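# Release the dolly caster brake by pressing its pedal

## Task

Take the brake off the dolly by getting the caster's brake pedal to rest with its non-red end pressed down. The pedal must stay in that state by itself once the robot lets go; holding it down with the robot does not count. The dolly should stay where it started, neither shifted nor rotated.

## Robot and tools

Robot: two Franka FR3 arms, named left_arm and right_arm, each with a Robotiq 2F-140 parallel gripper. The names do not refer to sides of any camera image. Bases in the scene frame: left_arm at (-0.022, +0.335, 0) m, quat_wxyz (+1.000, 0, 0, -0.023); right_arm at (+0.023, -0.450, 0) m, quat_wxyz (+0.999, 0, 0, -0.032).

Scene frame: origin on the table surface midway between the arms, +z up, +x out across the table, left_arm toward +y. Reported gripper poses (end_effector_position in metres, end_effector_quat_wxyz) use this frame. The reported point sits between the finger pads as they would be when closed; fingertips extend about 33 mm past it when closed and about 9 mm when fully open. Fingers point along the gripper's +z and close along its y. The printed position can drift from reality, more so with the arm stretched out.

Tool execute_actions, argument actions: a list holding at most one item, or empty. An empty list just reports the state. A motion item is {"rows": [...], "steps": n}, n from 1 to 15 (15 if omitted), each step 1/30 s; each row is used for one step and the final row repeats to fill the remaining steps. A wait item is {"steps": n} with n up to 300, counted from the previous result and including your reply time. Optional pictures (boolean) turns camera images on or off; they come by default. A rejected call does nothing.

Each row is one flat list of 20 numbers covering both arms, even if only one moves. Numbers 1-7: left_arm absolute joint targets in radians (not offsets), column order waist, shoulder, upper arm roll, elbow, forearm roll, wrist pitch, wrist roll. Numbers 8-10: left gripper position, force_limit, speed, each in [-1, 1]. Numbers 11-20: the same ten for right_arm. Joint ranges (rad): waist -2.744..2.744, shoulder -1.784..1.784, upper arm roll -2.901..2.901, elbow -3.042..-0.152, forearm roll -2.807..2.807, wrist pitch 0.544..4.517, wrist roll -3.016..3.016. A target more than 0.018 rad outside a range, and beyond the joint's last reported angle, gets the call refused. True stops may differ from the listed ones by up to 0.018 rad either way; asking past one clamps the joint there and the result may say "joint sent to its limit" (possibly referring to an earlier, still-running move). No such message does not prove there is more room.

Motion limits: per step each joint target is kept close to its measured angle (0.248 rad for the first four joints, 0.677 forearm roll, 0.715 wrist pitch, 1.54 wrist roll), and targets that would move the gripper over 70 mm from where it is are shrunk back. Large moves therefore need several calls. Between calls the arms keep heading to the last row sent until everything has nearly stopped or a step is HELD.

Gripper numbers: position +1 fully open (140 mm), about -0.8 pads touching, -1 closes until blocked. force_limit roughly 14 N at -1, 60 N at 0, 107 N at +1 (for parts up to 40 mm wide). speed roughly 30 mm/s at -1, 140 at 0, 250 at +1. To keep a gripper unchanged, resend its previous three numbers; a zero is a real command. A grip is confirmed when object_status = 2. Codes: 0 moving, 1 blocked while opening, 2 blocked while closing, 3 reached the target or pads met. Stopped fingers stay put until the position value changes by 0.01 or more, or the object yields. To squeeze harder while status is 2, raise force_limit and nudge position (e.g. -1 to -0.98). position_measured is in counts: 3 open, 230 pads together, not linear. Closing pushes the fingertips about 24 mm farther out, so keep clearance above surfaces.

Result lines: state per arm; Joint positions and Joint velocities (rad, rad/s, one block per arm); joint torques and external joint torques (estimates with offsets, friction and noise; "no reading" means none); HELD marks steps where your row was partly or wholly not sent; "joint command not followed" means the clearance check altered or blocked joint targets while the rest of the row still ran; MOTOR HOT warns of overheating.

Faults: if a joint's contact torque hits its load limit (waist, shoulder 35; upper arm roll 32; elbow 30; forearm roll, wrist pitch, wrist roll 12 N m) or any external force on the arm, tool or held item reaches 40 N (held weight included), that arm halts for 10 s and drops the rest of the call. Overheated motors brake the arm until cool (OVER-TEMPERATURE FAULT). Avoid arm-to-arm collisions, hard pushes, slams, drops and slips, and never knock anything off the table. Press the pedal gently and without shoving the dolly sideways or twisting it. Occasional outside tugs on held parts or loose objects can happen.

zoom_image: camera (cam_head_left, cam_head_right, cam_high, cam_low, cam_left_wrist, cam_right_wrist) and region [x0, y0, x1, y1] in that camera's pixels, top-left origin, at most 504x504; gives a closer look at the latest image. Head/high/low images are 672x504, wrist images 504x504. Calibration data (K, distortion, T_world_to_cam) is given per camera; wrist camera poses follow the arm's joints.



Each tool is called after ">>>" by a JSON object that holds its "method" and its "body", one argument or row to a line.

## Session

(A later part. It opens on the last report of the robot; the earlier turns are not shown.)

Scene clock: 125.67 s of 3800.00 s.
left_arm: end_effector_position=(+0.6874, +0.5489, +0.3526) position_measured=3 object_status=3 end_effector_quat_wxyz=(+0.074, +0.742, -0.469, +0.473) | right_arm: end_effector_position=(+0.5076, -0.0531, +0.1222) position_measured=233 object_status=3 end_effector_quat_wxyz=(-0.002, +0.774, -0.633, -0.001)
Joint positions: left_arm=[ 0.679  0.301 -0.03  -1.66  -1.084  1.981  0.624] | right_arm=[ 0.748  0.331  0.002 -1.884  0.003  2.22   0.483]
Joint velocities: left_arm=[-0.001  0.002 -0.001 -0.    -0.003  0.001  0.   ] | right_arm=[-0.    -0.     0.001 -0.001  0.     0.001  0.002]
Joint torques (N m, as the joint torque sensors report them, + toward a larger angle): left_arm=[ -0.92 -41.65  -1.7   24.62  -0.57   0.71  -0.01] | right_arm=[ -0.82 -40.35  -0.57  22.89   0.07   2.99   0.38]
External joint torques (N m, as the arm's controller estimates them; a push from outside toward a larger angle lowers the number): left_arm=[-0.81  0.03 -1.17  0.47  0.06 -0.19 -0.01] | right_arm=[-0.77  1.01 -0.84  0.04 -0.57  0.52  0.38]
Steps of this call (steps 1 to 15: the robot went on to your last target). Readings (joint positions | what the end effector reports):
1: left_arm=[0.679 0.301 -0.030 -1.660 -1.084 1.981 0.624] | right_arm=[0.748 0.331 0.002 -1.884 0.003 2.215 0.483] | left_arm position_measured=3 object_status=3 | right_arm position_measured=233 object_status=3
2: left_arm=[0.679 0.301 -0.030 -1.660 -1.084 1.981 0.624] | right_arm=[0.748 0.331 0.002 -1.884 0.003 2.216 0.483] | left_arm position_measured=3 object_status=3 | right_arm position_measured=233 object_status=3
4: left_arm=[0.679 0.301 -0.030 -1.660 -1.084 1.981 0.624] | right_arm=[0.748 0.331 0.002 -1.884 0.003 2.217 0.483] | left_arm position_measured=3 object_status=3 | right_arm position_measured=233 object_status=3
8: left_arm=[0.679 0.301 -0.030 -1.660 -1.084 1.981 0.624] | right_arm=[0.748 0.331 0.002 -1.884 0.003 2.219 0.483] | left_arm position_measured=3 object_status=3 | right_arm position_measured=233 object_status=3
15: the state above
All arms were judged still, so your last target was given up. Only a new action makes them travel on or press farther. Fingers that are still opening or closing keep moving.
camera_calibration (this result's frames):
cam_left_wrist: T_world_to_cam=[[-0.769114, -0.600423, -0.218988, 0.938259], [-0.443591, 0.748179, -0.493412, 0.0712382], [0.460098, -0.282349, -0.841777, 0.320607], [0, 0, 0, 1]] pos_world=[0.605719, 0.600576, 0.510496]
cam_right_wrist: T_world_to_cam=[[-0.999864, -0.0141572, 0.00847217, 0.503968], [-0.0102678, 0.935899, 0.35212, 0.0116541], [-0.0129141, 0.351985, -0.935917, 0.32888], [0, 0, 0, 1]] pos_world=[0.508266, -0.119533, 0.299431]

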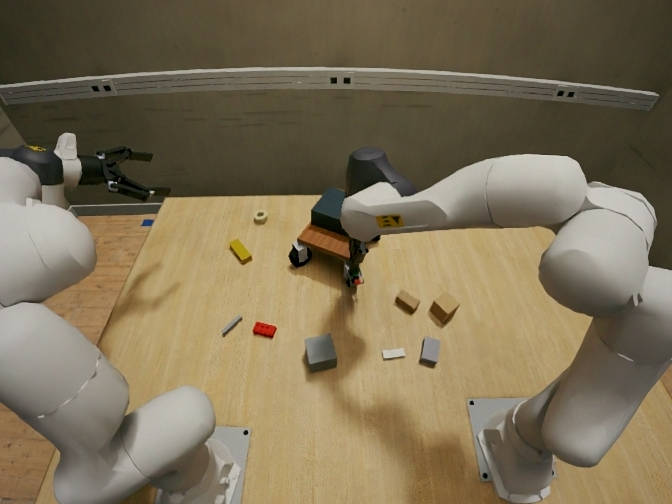

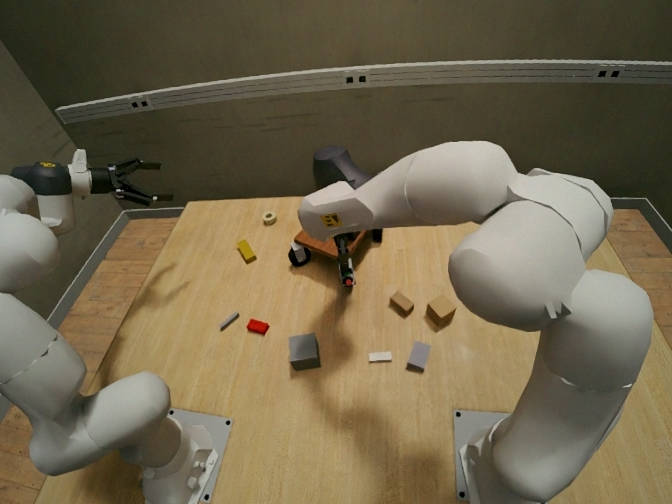

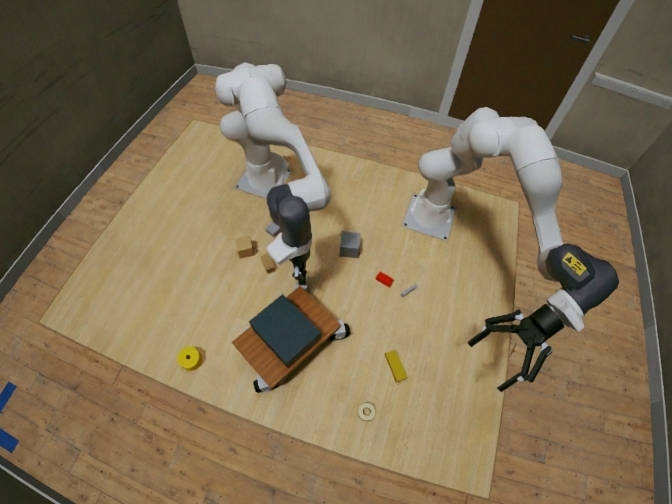

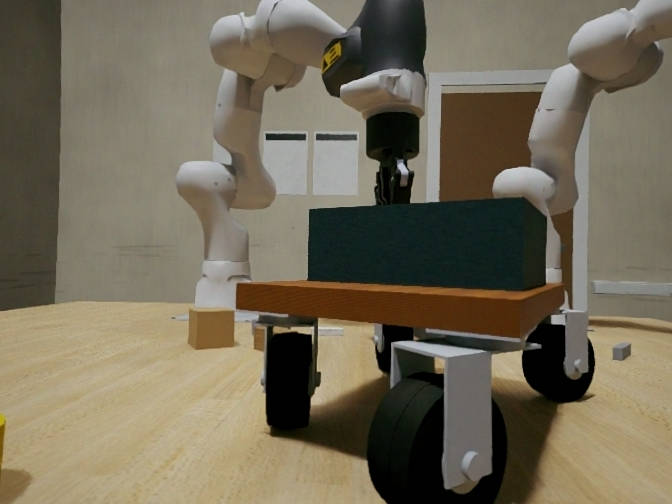

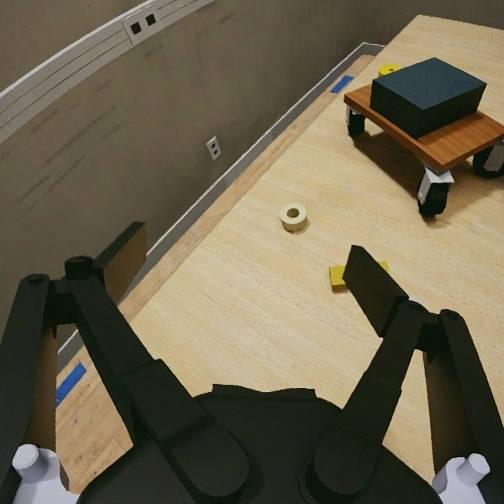

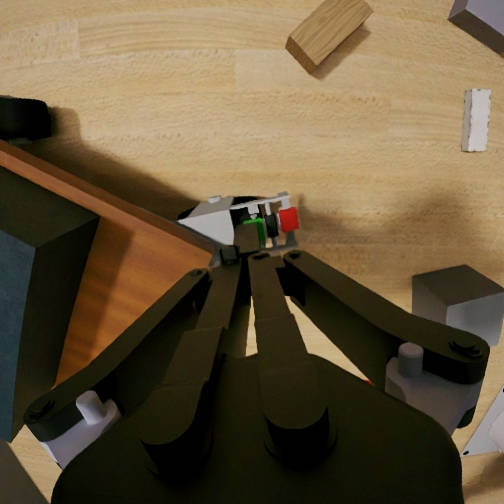

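>>> {"method": "execute_actions", "body": {
  "actions": [
    {"rows":[[0.679,0.301,-0.03,-1.66,-1.084,1.981,0.624,1,0,0, 0.741,0.320,0,-1.903,0,2.228,0.48,-1,0,0],[0.679,0.301,-0.03,-1.66,-1.084,1.981,0.624,1,0,0, 0.741,0.320,0,-1.903,0,2.228,0.48,-1,0,0],[0.679,0.301,-0.03,-1.66,-1.084,1.981,0.624,1,0,0, 0.741,0.320,0,-1.903,0,2.235,0.48,-1,0,0],[0.679,0.301,-0.03,-1.66,-1.084,1.981,0.624,1,0,0, 0.741,0.320,0,-1.903,0,2.24,0.48,-1,0,0],[0.679,0.301,-0.03,-1.66,-1.084,1.981,0.624,1,0,0, 0.741,0.322,0,-1.904,0,2.245,0.48,-1,0,0],[0.679,0.301,-0.03,-1.66,-1.084,1.981,0.624,1,0,0, 0.741,0.324,0,-1.905,0,2.25,0.48,-1,0,0],[0.679,0.301,-0.03,-1.66,-1.084,1.981,0.624,1,0,0, 0.741,0.326,0,-1.906,0,2.256,0.48,-1,0,0],[0.679,0.301,-0.03,-1.66,-1.084,1.981,0.624,1,0,0, 0.741,0.328,0,-1.907,0,2.256,0.48,-1,0,0],[0.679,0.301,-0.03,-1.66,-1.084,1.981,0.624,1,0,0, 0.741,0.330,0,-1.908,0,2.256,0.48,-1,0,0],[0.679,0.301,-0.03,-1.66,-1.084,1.981,0.624,1,0,0, 0.741,0.332,0,-1.909,0,2.256,0.48,-1,0,0],[0.679,0.301,-0.03,-1.66,-1.084,1.981,0.624,1,0,0, 0.741,0.334,0,-1.910,0,2.256,0.48,-1,0,0],[0.679,0.301,-0.03,-1.66,-1.084,1.981,0.624,1,0,0, 0.741,0.336,0,-1.911,0,2.256,0.48,-1,0,0],[0.679,0.301,-0.03,-1.66,-1.084,1.981,0.624,1,0,0, 0.741,0.338,0,-1.912,0,2.256,0.48,-1,0,0],[0.679,0.301,-0.03,-1.66,-1.084,1.981,0.624,1,0,0, 0.741,0.340,0,-1.913,0,2.256,0.48,-1,0,0]],"steps":15}
  ],
  "pictures": false
}}

>>> {"method": "execute_actions", "body": {
  "actions": [
    {"steps":15}
  ]
}}

>>> {"method": "zoom_image", "body": {
  "camera": "cam_right_wrist",
  "region": [180, 160, 330, 270]
}}

>>> {"method": "zoom_image", "body": {
  "camera": "cam_head_right",
  "region": [310, 240, 390, 300]
}}

Scene clock: 151.53 s of 3800.00 s.
left_arm: end_effector_position=(+0.6874, +0.5489, +0.3526) position_measured=3 object_status=3 end_effector_quat_wxyz=(+0.074, +0.742, -0.469, +0.473) | right_arm: end_effector_position=(+0.5083, -0.0577, +0.1139) position_measured=233 object_status=3 end_effector_quat_wxyz=(-0.005, +0.772, -0.635, -0.000)
Joint positions: left_arm=[ 0.679  0.301 -0.03  -1.66  -1.084  1.981  0.624] | right_arm=[ 0.742  0.332  0.001 -1.908  0.003  2.249  0.484]
Joint velocities: left_arm=[ 0.     0.    -0.001 -0.     0.    -0.     0.002] | right_arm=[ 0.001  0.095  0.002 -0.05  -0.     0.023 -0.   ]
Joint torques (N m, as the joint torque sensors report them, + toward a larger angle): left_arm=[ -0.64 -41.06  -1.21  24.66  -0.52   0.71  -0.05] | right_arm=[ -0.78 -40.    -0.89  21.97   0.05   2.99  -0.12]
External joint torques (N m, as the arm's controller estimates them; a push from outside toward a larger angle lowers the number): left_arm=[-0.64  0.77 -0.76  0.44  0.1  -0.19 -0.06] | right_arm=[-0.87  2.33 -1.28 -1.33 -0.57  0.44 -0.12]
Steps of this call (steps 1 to 90: nothing new was sent; then 22.37 s passed at rest; steps 91 to 105: all 15 steps of this action). Readings (joint positions | what the end effector reports):
91: left_arm=[0.679 0.301 -0.030 -1.660 -1.084 1.981 0.624] | right_arm=[0.748 0.329 0.002 -1.888 0.003 2.221 0.484] | left_arm position_measured=3 object_status=3 | right_arm position_measured=233 object_status=3
92: left_arm=[0.679 0.301 -0.030 -1.660 -1.084 1.981 0.624] | right_arm=[0.746 0.326 0.002 -1.893 0.003 2.222 0.484] | left_arm position_measured=3 object_status=3 | right_arm position_measured=233 object_status=3
94: left_arm=[0.679 0.301 -0.030 -1.660 -1.084 1.981 0.624] | right_arm=[0.744 0.323 0.002 -1.898 0.003 2.226 0.484] | left_arm position_measured=3 object_status=3 | right_arm position_measured=233 object_status=3
98: left_arm=[0.679 0.301 -0.030 -1.660 -1.084 1.981 0.624] | right_arm=[0.742 0.323 0.001 -1.902 0.003 2.238 0.484] | left_arm position_measured=3 object_status=3 | right_arm position_measured=233 object_status=3
105: the state above

Scene clock: 152.03 s of 3800.00 s.
left_arm: end_effector_position=(+0.6874, +0.5489, +0.3526) position_measured=3 object_status=3 end_effector_quat_wxyz=(+0.074, +0.742, -0.469, +0.473) | right_arm: end_effector_position=(+0.5095, -0.0570, +0.1134) position_measured=233 object_status=3 end_effector_quat_wxyz=(-0.007, +0.772, -0.635, +0.000)
Joint positions: left_arm=[ 0.679  0.301 -0.03  -1.66  -1.084  1.981  0.624] | right_arm=[ 0.742  0.333  0.001 -1.908  0.003  2.255  0.484]
Joint velocities: left_arm=[ 0.     0.001  0.001  0.001 -0.001  0.    -0.   ] | right_arm=[-0.001  0.    -0.    -0.001  0.     0.001 -0.   ]
Joint torques (N m, as the joint torque sensors report them, + toward a larger angle): left_arm=[ -0.8  -41.29  -1.32  24.62  -0.59   0.72  -0.05] | right_arm=[ -1.11 -36.64  -0.5   20.05   0.1    2.66  -0.12]
External joint torques (N m, as the arm's controller estimates them; a push from outside toward a larger angle lowers the number): left_arm=[-0.96  0.5  -1.01  0.39  0.02 -0.2  -0.05] | right_arm=[-1.1   4.52 -0.8  -2.58 -0.51  0.18 -0.12]
Steps of this call (steps 1 to 15: the robot went on to your last target). Readings (joint positions | what the end effector reports):
1: left_arm=[0.679 0.301 -0.030 -1.660 -1.084 1.981 0.624] | right_arm=[0.742 0.333 0.001 -1.908 0.003 2.251 0.484] | left_arm position_measured=3 object_status=3 | right_arm position_measured=233 object_status=3
2: left_arm=[0.679 0.301 -0.030 -1.660 -1.084 1.981 0.624] | right_arm=[0.742 0.332 0.001 -1.908 0.003 2.252 0.484] | left_arm position_measured=3 object_status=3 | right_arm position_measured=233 object_status=3
4: left_arm=[0.679 0.301 -0.030 -1.660 -1.084 1.981 0.624] | right_arm=[0.742 0.333 0.001 -1.908 0.003 2.253 0.484] | left_arm position_measured=3 object_status=3 | right_arm position_measured=233 object_status=3
8: left_arm=[0.679 0.301 -0.030 -1.660 -1.084 1.981 0.624] | right_arm=[0.742 0.333 0.001 -1.908 0.003 2.254 0.484] | left_arm position_measured=3 object_status=3 | right_arm position_measured=233 object_status=3
15: the state above
All arms were judged still, so your last target was given up. Only a new action makes them travel on or press farther. Fingers that are still opening or closing keep moving.
camera_calibration (this result's frames):
cam_left_wrist: T_world_to_cam=[[-0.769114, -0.600423, -0.218988, 0.938259], [-0.443591, 0.748179, -0.493412, 0.071238], [0.460098, -0.282349, -0.841777, 0.320606], [0, 0, 0, 1]] pos_world=[0.605719, 0.600576, 0.510496]
cam_right_wrist: T_world_to_cam=[[-0.999971, -0.00746391, 0.00113566, 0.507172], [-0.00656585, 0.934004, 0.357201, 0.015798], [-0.00372683, 0.357183, -0.934027, 0.317405], [0, 0, 0, 1]] pos_world=[0.508445, -0.124341, 0.290245]

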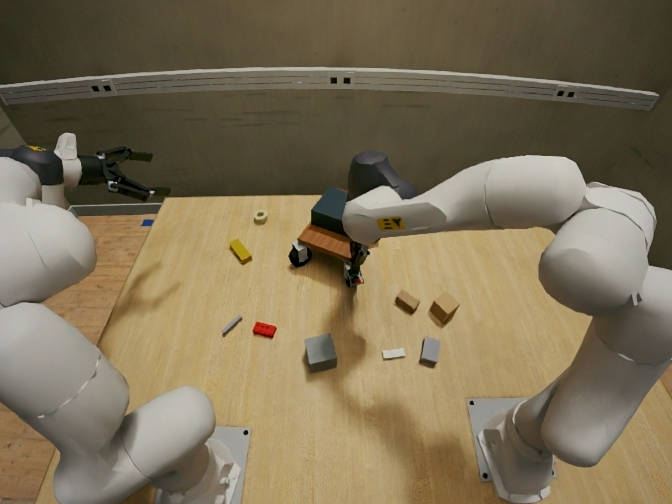

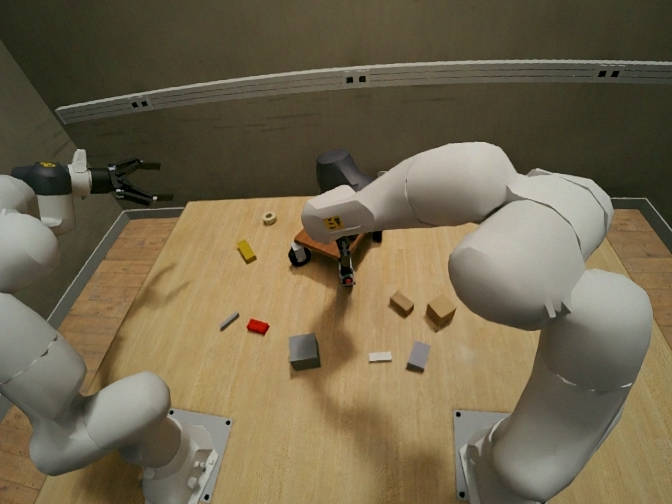

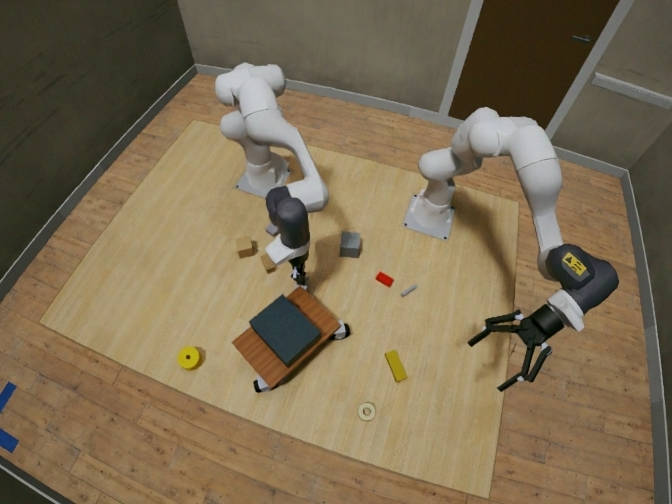

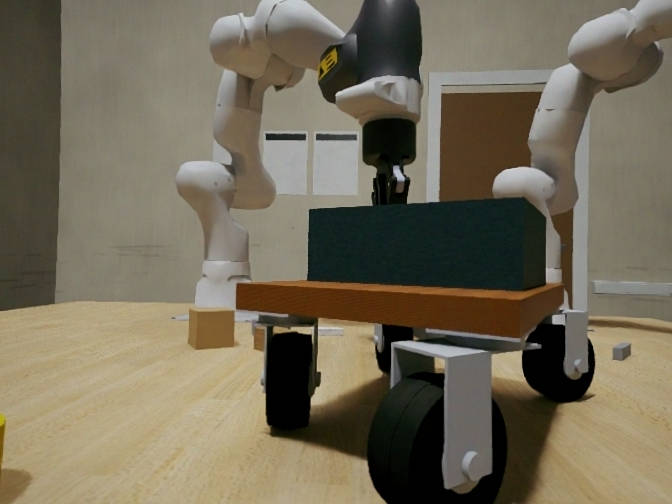

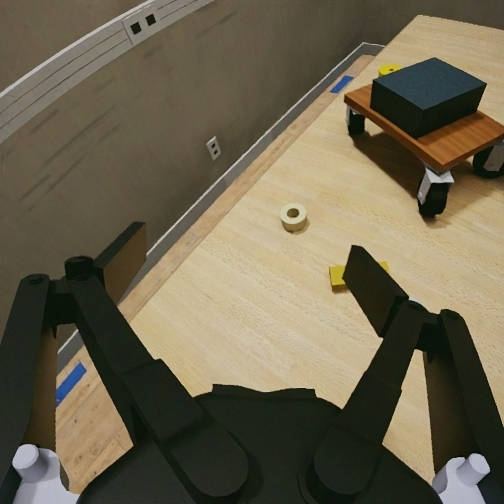

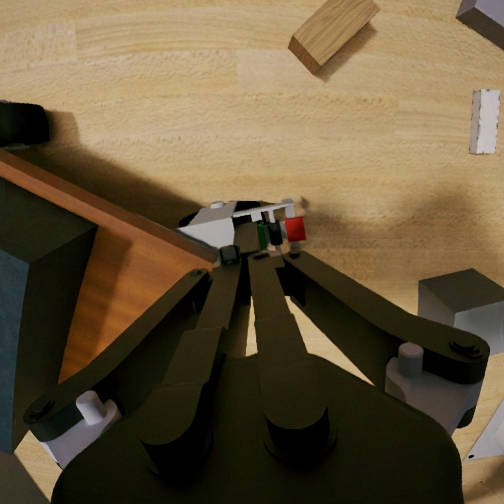

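Region (180, 160, 330, 270) of cam_right_wrist's 504x504 image, scaled by 3.360, with more detail than that image has; it fills the top 370 rows of this view, and the rest is white.

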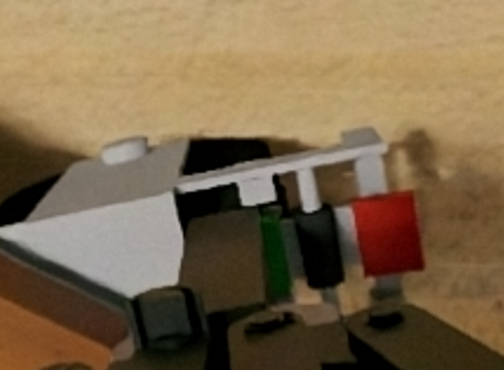

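Region (310, 240, 390, 300) of cam_head_right's 672x504 image, scaled by 6.300, with more detail than that image has; it fills the top 378 rows of this view, and the rest is white.

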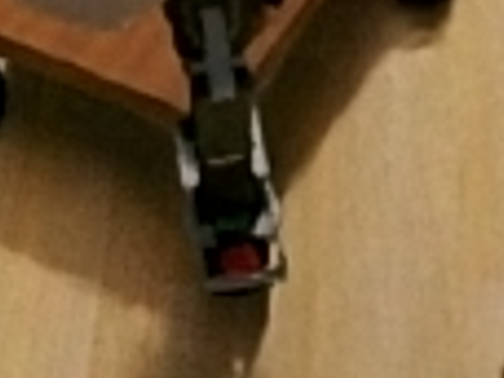

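>>> {"method": "execute_actions", "body": {
  "actions": [
    {"rows":[[0.679,0.301,-0.03,-1.66,-1.084,1.981,0.624,1,0,0, 0.741,0.322,0,-1.903,0,2.25,0.48,-1,0,0],[0.679,0.301,-0.03,-1.66,-1.084,1.981,0.624,1,0,0, 0.741,0.31,0,-1.897,0,2.22,0.48,-1,0,0],[0.679,0.301,-0.03,-1.66,-1.084,1.981,0.624,1,0,0, 0.741,0.295,0,-1.89,0,2.18,0.48,-1,0,0],[0.679,0.301,-0.03,-1.66,-1.084,1.981,0.624,1,0,0, 0.741,0.27,0,-1.877,0,2.143,0.48,-1,0,0],[0.679,0.301,-0.03,-1.66,-1.084,1.981,0.624,1,0,0, 0.741,0.27,0,-1.877,0,2.143,0.48,-1,0,0],[0.679,0.301,-0.03,-1.66,-1.084,1.981,0.624,1,0,0, 0.741,0.27,0,-1.877,0,2.143,0.48,-1,0,0],[0.679,0.301,-0.03,-1.66,-1.084,1.981,0.624,1,0,0, 0.741,0.27,0,-1.877,0,2.143,0.48,-1,0,0],[0.679,0.301,-0.03,-1.66,-1.084,1.981,0.624,1,0,0, 0.741,0.27,0,-1.877,0,2.143,0.48,-1,0,0],[0.679,0.301,-0.03,-1.66,-1.084,1.981,0.624,1,0,0, 0.741,0.27,0,-1.877,0,2.143,0.48,-0.3,0,0]],"steps":15}
  ],
  "pictures": false
}}

>>> {"method": "execute_actions", "body": {
  "actions": [
    {"steps":15}
  ]
}}

>>> {"method": "zoom_image", "body": {
  "camera": "cam_right_wrist",
  "region": [180, 160, 330, 270]
}}

>>> {"method": "zoom_image", "body": {
  "camera": "cam_head_left",
  "region": [320, 240, 400, 300]
}}

Scene clock: 167.40 s of 3800.00 s.
left_arm: end_effector_position=(+0.6874, +0.5489, +0.3526) position_measured=3 object_status=3 end_effector_quat_wxyz=(+0.074, +0.742, -0.469, +0.473) | right_arm: end_effector_position=(+0.5070, -0.0590, +0.1597) position_measured=189 object_status=0 end_effector_quat_wxyz=(-0.006, +0.772, -0.635, -0.000)
Joint positions: left_arm=[ 0.679  0.301 -0.03  -1.66  -1.084  1.981  0.624] | right_arm=[ 0.742  0.268  0.001 -1.875  0.003  2.155  0.484]
Joint velocities: left_arm=[-0.001 -0.002  0.003 -0.002  0.    -0.    -0.   ] | right_arm=[ 0.     0.01   0.001 -0.003  0.001 -0.058  0.003]
Joint torques (N m, as the joint torque sensors report them, + toward a larger angle): left_arm=[ -0.84 -41.36  -1.08  24.51  -0.57   0.72  -0.06] | right_arm=[ -0.78 -38.16  -0.44  23.32   0.15   2.15  -0.1 ]
External joint torques (N m, as the arm's controller estimates them; a push from outside toward a larger angle lowers the number): left_arm=[-0.9   0.56 -0.7   0.27  0.04 -0.19 -0.06] | right_arm=[-0.8   2.24 -0.71 -0.35 -0.51 -0.4  -0.1 ]
Steps of this call (steps 1 to 90: nothing new was sent; then 11.87 s passed at rest; steps 91 to 105: all 15 steps of this action). Readings (joint positions | what the end effector reports):
91: left_arm=[0.679 0.301 -0.030 -1.660 -1.084 1.981 0.624] | right_arm=[0.742 0.332 0.001 -1.908 0.003 2.254 0.484] | left_arm position_measured=3 object_status=3 | right_arm position_measured=233 object_status=3
92: left_arm=[0.679 0.301 -0.030 -1.660 -1.084 1.981 0.624] | right_arm=[0.742 0.329 0.001 -1.907 0.003 2.249 0.484] | left_arm position_measured=3 object_status=3 | right_arm position_measured=233 object_status=3
94: left_arm=[0.679 0.301 -0.030 -1.660 -1.084 1.981 0.624] | right_arm=[0.742 0.314 0.001 -1.900 0.003 2.221 0.484] | left_arm position_measured=3 object_status=3 | right_arm position_measured=233 object_status=3
98: left_arm=[0.679 0.301 -0.030 -1.660 -1.084 1.981 0.624] | right_arm=[0.742 0.273 0.001 -1.879 0.003 2.181 0.484] | left_arm position_measured=3 object_status=3 | right_arm position_measured=233 object_status=3
105: the state above

Scene clock: 167.90 s of 3800.00 s.
left_arm: end_effector_position=(+0.6874, +0.5489, +0.3526) position_measured=3 object_status=3 end_effector_quat_wxyz=(+0.074, +0.742, -0.469, +0.473) | right_arm: end_effector_position=(+0.5047, -0.0608, +0.1585) position_measured=167 object_status=3 end_effector_quat_wxyz=(-0.001, +0.772, -0.635, -0.001)
Joint positions: left_arm=[ 0.679  0.301 -0.03  -1.66  -1.084  1.981  0.624] | right_arm=[ 0.742  0.268  0.001 -1.876  0.003  2.147  0.484]
Joint velocities: left_arm=[-0.001 -0.     0.001 -0.002  0.    -0.     0.001] | right_arm=[-0.     0.    -0.001 -0.     0.    -0.002 -0.   ]
Joint torques (N m, as the joint torque sensors report them, + toward a larger angle): left_arm=[ -1.05 -41.32  -1.44  24.78  -0.56   0.68  -0.05] | right_arm=[ -0.8  -37.93  -0.52  23.28   0.17   1.95  -0.11]
External joint torques (N m, as the arm's controller estimates them; a push from outside toward a larger angle lowers the number): left_arm=[-1.07  0.58 -1.01  0.53  0.06 -0.23 -0.05] | right_arm=[-0.8   2.09 -0.78 -0.12 -0.5  -0.52 -0.11]
Steps of this call (steps 1 to 15: the robot went on to your last target). Readings (joint positions | what the end effector reports):
1: left_arm=[0.679 0.301 -0.030 -1.660 -1.084 1.981 0.624] | right_arm=[0.742 0.268 0.001 -1.876 0.003 2.154 0.484] | left_arm position_measured=3 object_status=3 | right_arm position_measured=181 object_status=0
2: left_arm=[0.679 0.301 -0.030 -1.660 -1.084 1.981 0.624] | right_arm=[0.742 0.268 0.001 -1.876 0.003 2.152 0.484] | left_arm position_measured=3 object_status=3 | right_arm position_measured=174 object_status=0
4: left_arm=[0.679 0.301 -0.030 -1.660 -1.084 1.981 0.624] | right_arm=[0.742 0.268 0.001 -1.876 0.003 2.150 0.484] | left_arm position_measured=3 object_status=3 | right_arm position_measured=167 object_status=0
8: left_arm=[0.679 0.301 -0.030 -1.660 -1.084 1.981 0.624] | right_arm=[0.742 0.268 0.001 -1.876 0.003 2.148 0.484] | left_arm position_measured=3 object_status=3 | right_arm position_measured=167 object_status=0
15: the state above
All arms were judged still, so your last target was given up. Only a new action makes them travel on or press farther. Fingers that are still opening or closing keep moving.
camera_calibration (this result's frames):
cam_left_wrist: T_world_to_cam=[[-0.769114, -0.600423, -0.218988, 0.938259], [-0.443591, 0.748179, -0.493412, 0.071238], [0.460098, -0.282349, -0.841777, 0.320607], [0, 0, 0, 1]] pos_world=[0.605719, 0.600576, 0.510496]
cam_right_wrist: T_world_to_cam=[[-0.999922, -0.00767582, 0.00983694, 0.500794], [-0.00373735, 0.93644, 0.350808, 0.00302428], [-0.0119044, 0.350744, -0.936396, 0.36502], [0, 0, 0, 1]] pos_world=[0.505112, -0.127017, 0.335816]

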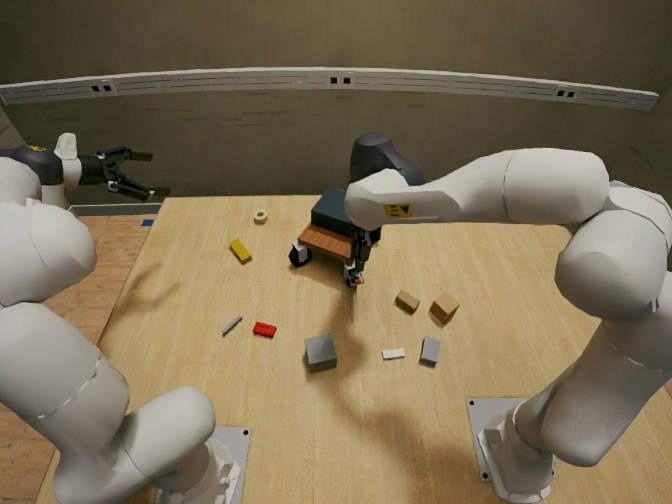

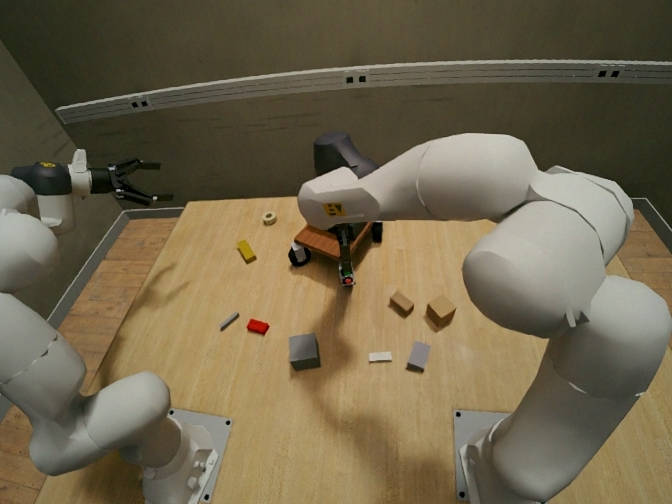

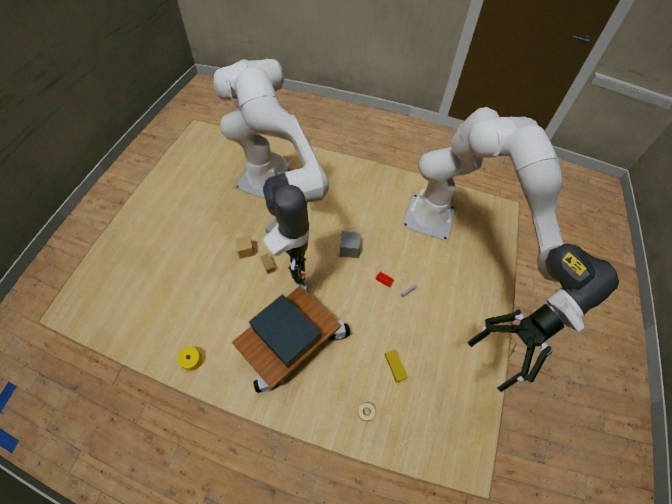

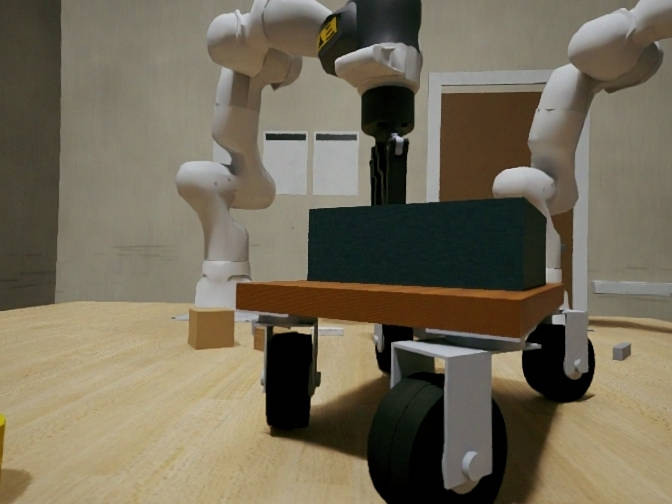

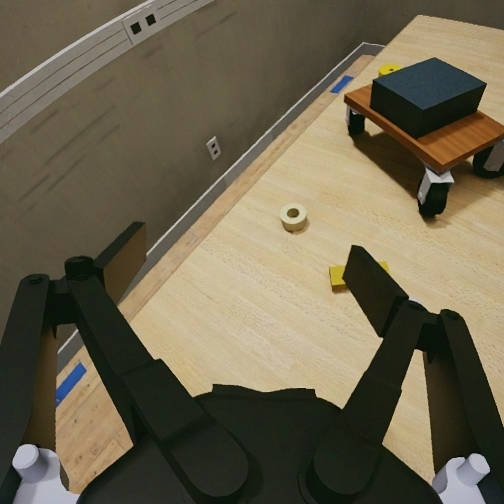

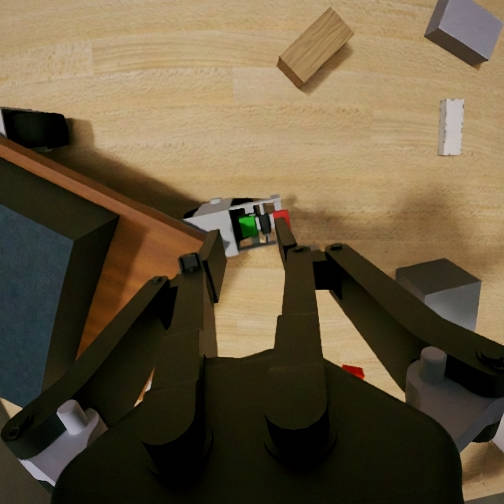

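Region (180, 160, 330, 270) of cam_right_wrist's 504x504 image, scaled by 3.360, with more detail than that image has; it fills the top 370 rows of this view, and the rest is white.

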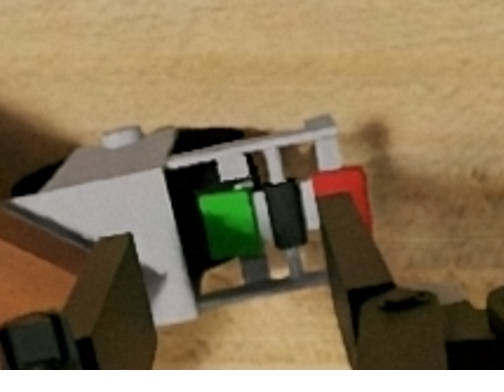

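Region (320, 240, 400, 300) of cam_head_left's 672x504 image, scaled by 6.300, with more detail than that image has; it fills the top 378 rows of this view, and the rest is white.

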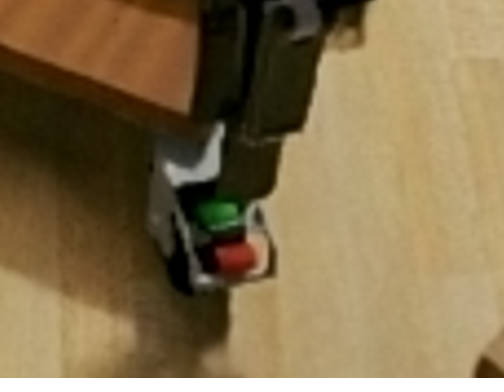

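>>> {"method": "execute_actions", "body": {
  "actions": [
    {"rows":[[0.679,0.301,-0.03,-1.66,-1.084,1.981,0.624,1,0,0, 0.741,0.275,0,-1.88,0,2.19,0.48,-1,0,0.5],[0.679,0.301,-0.03,-1.66,-1.084,1.981,0.624,1,0,0, 0.741,0.28,0,-1.882,0,2.21,0.48,-1,0,0.5],[0.679,0.301,-0.03,-1.66,-1.084,1.981,0.624,1,0,0, 0.741,0.287,0,-1.886,0,2.232,0.48,-1,0,0.5],[0.679,0.301,-0.03,-1.66,-1.084,1.981,0.624,1,0,0, 0.741,0.294,0,-1.889,0,2.232,0.48,-1,0,0.5],[0.679,0.301,-0.03,-1.66,-1.084,1.981,0.624,1,0,0, 0.741,0.30,0,-1.892,0,2.232,0.48,-1,0,0.5],[0.679,0.301,-0.03,-1.66,-1.084,1.981,0.624,1,0,0, 0.741,0.306,0,-1.895,0,2.232,0.48,-1,0,0.5],[0.679,0.301,-0.03,-1.66,-1.084,1.981,0.624,1,0,0, 0.741,0.312,0,-1.898,0,2.232,0.48,-1,0,0.5],[0.679,0.301,-0.03,-1.66,-1.084,1.981,0.624,1,0,0, 0.741,0.317,0,-1.901,0,2.232,0.48,-1,0,0.5],[0.679,0.301,-0.03,-1.66,-1.084,1.981,0.624,1,0,0, 0.741,0.321,0,-1.903,0,2.232,0.48,-1,0,0.5],[0.679,0.301,-0.03,-1.66,-1.084,1.981,0.624,1,0,0, 0.741,0.325,0,-1.905,0,2.232,0.48,-1,0,0.5]],"steps":15}
  ],
  "pictures": false
}}

>>> {"method": "execute_actions", "body": {
  "actions": [
    {"rows":[[0.679,0.301,-0.03,-1.66,-1.084,1.981,0.624,1,0,0, 0.741,0.325,0,-1.905,0,2.24,0.48,-1,0,0.5],[0.679,0.301,-0.03,-1.66,-1.084,1.981,0.624,1,0,0, 0.741,0.327,0,-1.906,0,2.245,0.48,-1,0,0.5],[0.679,0.301,-0.03,-1.66,-1.084,1.981,0.624,1,0,0, 0.741,0.329,0,-1.907,0,2.245,0.48,-1,0,0.5],[0.679,0.301,-0.03,-1.66,-1.084,1.981,0.624,1,0,0, 0.741,0.331,0,-1.908,0,2.245,0.48,-1,0,0.5],[0.679,0.301,-0.03,-1.66,-1.084,1.981,0.624,1,0,0, 0.741,0.333,0,-1.909,0,2.247,0.48,-1,0,0.5],[0.679,0.301,-0.03,-1.66,-1.084,1.981,0.624,1,0,0, 0.741,0.335,0,-1.910,0,2.249,0.48,-1,0,0.5],[0.679,0.301,-0.03,-1.66,-1.084,1.981,0.624,1,0,0, 0.741,0.337,0,-1.911,0,2.25,0.48,-1,0,0.5],[0.679,0.301,-0.03,-1.66,-1.084,1.981,0.624,1,0,0, 0.741,0.339,0,-1.912,0,2.25,0.48,-1,0,0.5],[0.679,0.301,-0.03,-1.66,-1.084,1.981,0.624,1,0,0, 0.741,0.341,0,-1.913,0,2.25,0.48,-1,0,0.5],[0.679,0.301,-0.03,-1.66,-1.084,1.981,0.624,1,0,0, 0.741,0.343,0,-1.914,0,2.25,0.48,-1,0,0.5],[0.679,0.301,-0.03,-1.66,-1.084,1.981,0.624,1,0,0, 0.741,0.345,0,-1.915,0,2.25,0.48,-1,0,0.5],[0.679,0.301,-0.03,-1.66,-1.084,1.981,0.624,1,0,0, 0.741,0.347,0,-1.916,0,2.25,0.48,-1,0,0.5]],"steps":15}
  ],
  "pictures": false
}}

>>> {"method": "execute_actions", "body": {
  "actions": [
    {"steps":10}
  ]
}}

>>> {"method": "zoom_image", "body": {
  "camera": "cam_right_wrist",
  "region": [180, 160, 330, 270]
}}

>>> {"method": "zoom_image", "body": {
  "camera": "cam_head_left",
  "region": [320, 240, 400, 300]
}}

Scene clock: 223.40 s of 3800.00 s.
left_arm: end_effector_position=(+0.6874, +0.5489, +0.3526) position_measured=3 object_status=3 end_effector_quat_wxyz=(+0.074, +0.742, -0.469, +0.473) | right_arm: end_effector_position=(+0.5039, -0.0615, +0.1162) position_measured=233 object_status=3 end_effector_quat_wxyz=(+0.004, +0.772, -0.635, -0.002)
Joint positions: left_arm=[ 0.679  0.301 -0.03  -1.66  -1.084  1.981  0.624] | right_arm=[ 0.742  0.326  0.001 -1.905  0.003  2.223  0.484]
Joint velocities: left_arm=[ 0.001  0.001  0.001 -0.     0.    -0.     0.001] | right_arm=[ 0.     0.002  0.001 -0.001 -0.     0.029 -0.001]
Joint torques (N m, as the joint torque sensors report them, + toward a larger angle): left_arm=[ -1.04 -41.31  -1.65  24.44  -0.62   0.7   -0.08] | right_arm=[ -0.82 -41.05  -0.6   23.19   0.16   3.06  -0.09]
External joint torques (N m, as the arm's controller estimates them; a push from outside toward a larger angle lowers the number): left_arm=[-1.25  0.53 -1.38  0.18 -0.01 -0.23 -0.09] | right_arm=[-0.81  1.8  -0.9  -0.52 -0.48  0.48 -0.09]
Steps of this call (steps 1 to 90: nothing new was sent; then 52.00 s passed at rest; steps 91 to 105: all 15 steps of this action). Readings (joint positions | what the end effector reports):
91: left_arm=[0.679 0.301 -0.030 -1.660 -1.084 1.981 0.624] | right_arm=[0.742 0.269 0.001 -1.876 0.003 2.152 0.484] | left_arm position_measured=3 object_status=3 | right_arm position_measured=167 object_status=0
92: left_arm=[0.679 0.301 -0.030 -1.660 -1.084 1.981 0.624] | right_arm=[0.742 0.271 0.001 -1.877 0.003 2.162 0.484] | left_arm position_measured=3 object_status=3 | right_arm position_measured=175 object_status=0
94: left_arm=[0.679 0.301 -0.030 -1.660 -1.084 1.981 0.624] | right_arm=[0.742 0.277 0.001 -1.880 0.003 2.184 0.484] | left_arm position_measured=3 object_status=3 | right_arm position_measured=196 object_status=0
98: left_arm=[0.679 0.301 -0.030 -1.660 -1.084 1.981 0.624] | right_arm=[0.742 0.301 0.001 -1.891 0.003 2.209 0.484] | left_arm position_measured=3 object_status=3 | right_arm position_measured=233 object_status=0
105: the state above

Scene clock: 223.90 s of 3800.00 s.
left_arm: end_effector_position=(+0.6874, +0.5489, +0.3526) position_measured=3 object_status=3 end_effector_quat_wxyz=(+0.074, +0.742, -0.469, +0.473) | right_arm: end_effector_position=(+0.5074, -0.0587, +0.1138) position_measured=233 object_status=3 end_effector_quat_wxyz=(-0.003, +0.772, -0.635, -0.001)
Joint positions: left_arm=[ 0.679  0.301 -0.03  -1.66  -1.084  1.981  0.624] | right_arm=[ 0.742  0.331  0.001 -1.907  0.003  2.244  0.484]
Joint velocities: left_arm=[ 0.001  0.     0.     0.     0.001 -0.    -0.001] | right_arm=[-0.001  0.001 -0.001 -0.001 -0.001  0.006 -0.001]
Joint torques (N m, as the joint torque sensors report them, + toward a larger angle): left_arm=[ -1.03 -41.26  -1.24  24.41  -0.67   0.74   0.  ] | right_arm=[ -0.45 -31.59  -0.57  17.9    0.12   3.27  -0.12]
External joint torques (N m, as the arm's controller estimates them; a push from outside toward a larger angle lowers the number): left_arm=[-1.12  0.55 -0.87  0.17 -0.05 -0.18  0.  ] | right_arm=[-0.25  9.74 -0.71 -4.83 -0.5   0.78 -0.12]
Steps of this call (steps 1 to 15: all 15 steps of this action). Readings (joint positions | what the end effector reports):
1: left_arm=[0.679 0.301 -0.030 -1.660 -1.084 1.981 0.624] | right_arm=[0.742 0.326 0.001 -1.905 0.003 2.225 0.484] | left_arm position_measured=3 object_status=3 | right_arm position_measured=233 object_status=3
2: left_arm=[0.679 0.301 -0.030 -1.660 -1.084 1.981 0.624] | right_arm=[0.742 0.326 0.001 -1.905 0.003 2.228 0.484] | left_arm position_measured=3 object_status=3 | right_arm position_measured=233 object_status=3
4: left_arm=[0.679 0.301 -0.030 -1.660 -1.084 1.981 0.624] | right_arm=[0.742 0.327 0.001 -1.905 0.003 2.233 0.484] | left_arm position_measured=3 object_status=3 | right_arm position_measured=233 object_status=3
8: left_arm=[0.679 0.301 -0.030 -1.660 -1.084 1.981 0.624] | right_arm=[0.742 0.331 0.001 -1.907 0.003 2.240 0.484] | left_arm position_measured=3 object_status=3 | right_arm position_measured=233 object_status=3
15: the state above

Scene clock: 224.23 s of 3800.00 s.
left_arm: end_effector_position=(+0.6874, +0.5489, +0.3526) position_measured=3 object_status=3 end_effector_quat_wxyz=(+0.074, +0.742, -0.469, +0.473) | right_arm: end_effector_position=(+0.5075, -0.0587, +0.1138) position_measured=233 object_status=3 end_effector_quat_wxyz=(-0.003, +0.772, -0.635, -0.001)
Joint positions: left_arm=[ 0.679  0.301 -0.03  -1.66  -1.084  1.981  0.624] | right_arm=[ 0.742  0.331  0.001 -1.907  0.003  2.244  0.484]
Joint velocities: left_arm=[-0.     0.     0.     0.001 -0.002 -0.001 -0.   ] | right_arm=[ 0.    -0.    -0.     0.001  0.001  0.     0.   ]
Joint torques (N m, as the joint torque sensors report them, + toward a larger angle): left_arm=[ -0.68 -41.63  -1.51  24.28  -0.56   0.73  -0.02] | right_arm=[ -1.01 -31.59  -0.52  17.75   0.11   3.37  -0.08]
External joint torques (N m, as the arm's controller estimates them; a push from outside toward a larger angle lowers the number): left_arm=[-0.6   0.39 -1.   -0.06  0.07 -0.17 -0.02] | right_arm=[-0.92  9.78 -0.75 -5.07 -0.51  0.87 -0.08]
Steps of this call (steps 1 to 10: the robot went on to your last target). Readings (joint positions | what the end effector reports):
1: left_arm=[0.679 0.301 -0.030 -1.660 -1.084 1.981 0.624] | right_arm=[0.742 0.331 0.001 -1.907 0.003 2.244 0.484] | left_arm position_measured=3 object_status=3 | right_arm position_measured=233 object_status=3
2: left_arm=[0.679 0.301 -0.030 -1.660 -1.084 1.981 0.624] | right_arm=[0.742 0.331 0.001 -1.907 0.003 2.244 0.484] | left_arm position_measured=3 object_status=3 | right_arm position_measured=233 object_status=3
4: left_arm=[0.679 0.301 -0.030 -1.660 -1.084 1.981 0.624] | right_arm=[0.742 0.331 0.001 -1.907 0.003 2.244 0.484] | left_arm position_measured=3 object_status=3 | right_arm position_measured=233 object_status=3
8: left_arm=[0.679 0.301 -0.030 -1.660 -1.084 1.981 0.624] | right_arm=[0.742 0.331 0.001 -1.907 0.003 2.244 0.484] | left_arm position_measured=3 object_status=3 | right_arm position_measured=233 object_status=3
10: the state above
camera_calibration (this result's frames):
cam_left_wrist: T_world_to_cam=[[-0.769114, -0.600423, -0.218988, 0.938259], [-0.443591, 0.748179, -0.493412, 0.071238], [0.460098, -0.282349, -0.841777, 0.320607], [0, 0, 0, 1]] pos_world=[0.605719, 0.600576, 0.510496]
cam_right_wrist: T_world_to_cam=[[-0.999943, -0.00743999, 0.00767625, 0.50432], [-0.00425867, 0.935872, 0.352314, 0.0167293], [-0.0098052, 0.352261, -0.93585, 0.321421], [0, 0, 0, 1]] pos_world=[0.507514, -0.125129, 0.291037]

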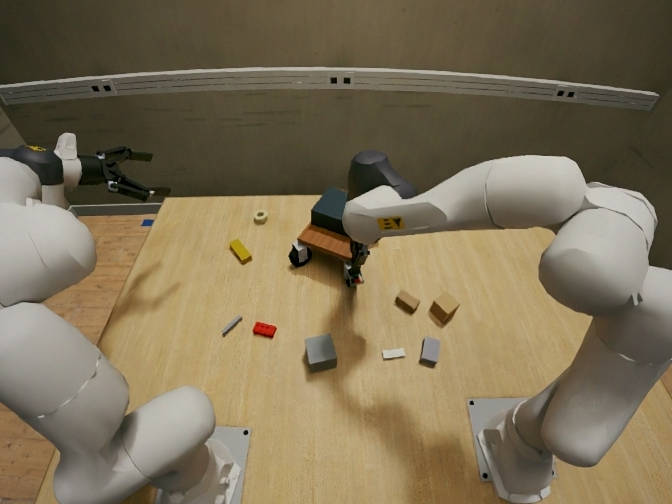

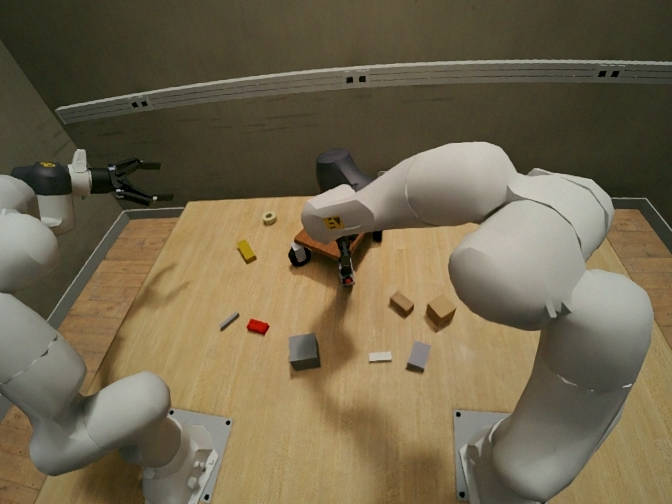

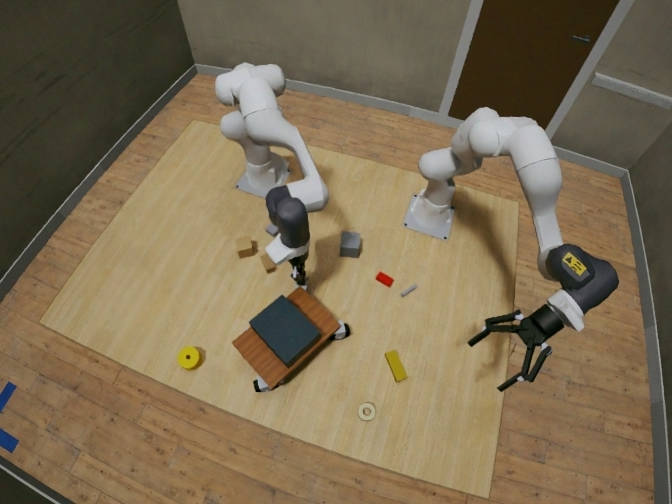

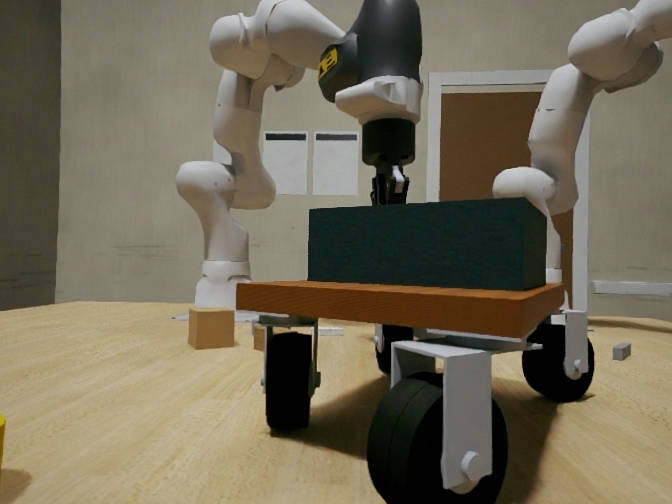

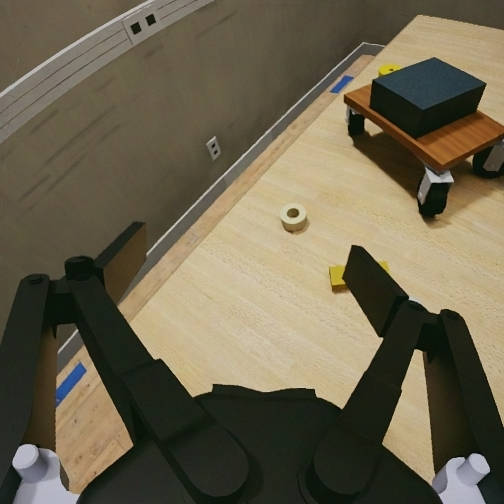

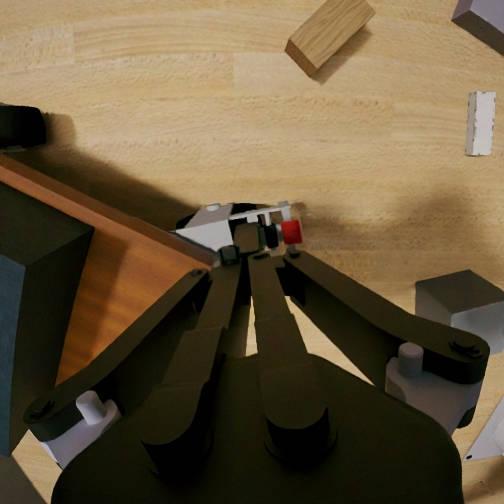

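Region (180, 160, 330, 270) of cam_right_wrist's 504x504 image, scaled by 3.360, with more detail than that image has; it fills the top 370 rows of this view, and the rest is white.

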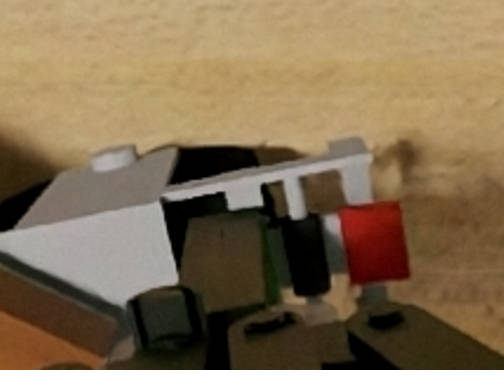

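Region (320, 240, 400, 300) of cam_head_left's 672x504 image, scaled by 6.300, with more detail than that image has; it fills the top 378 rows of this view, and the rest is white.

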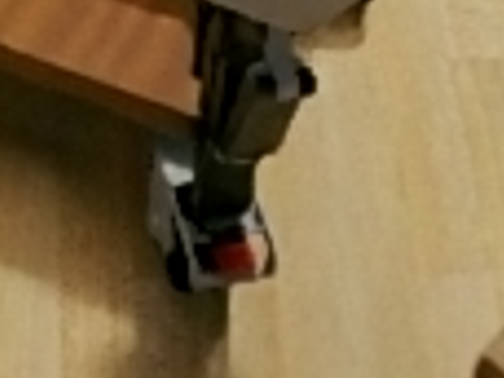

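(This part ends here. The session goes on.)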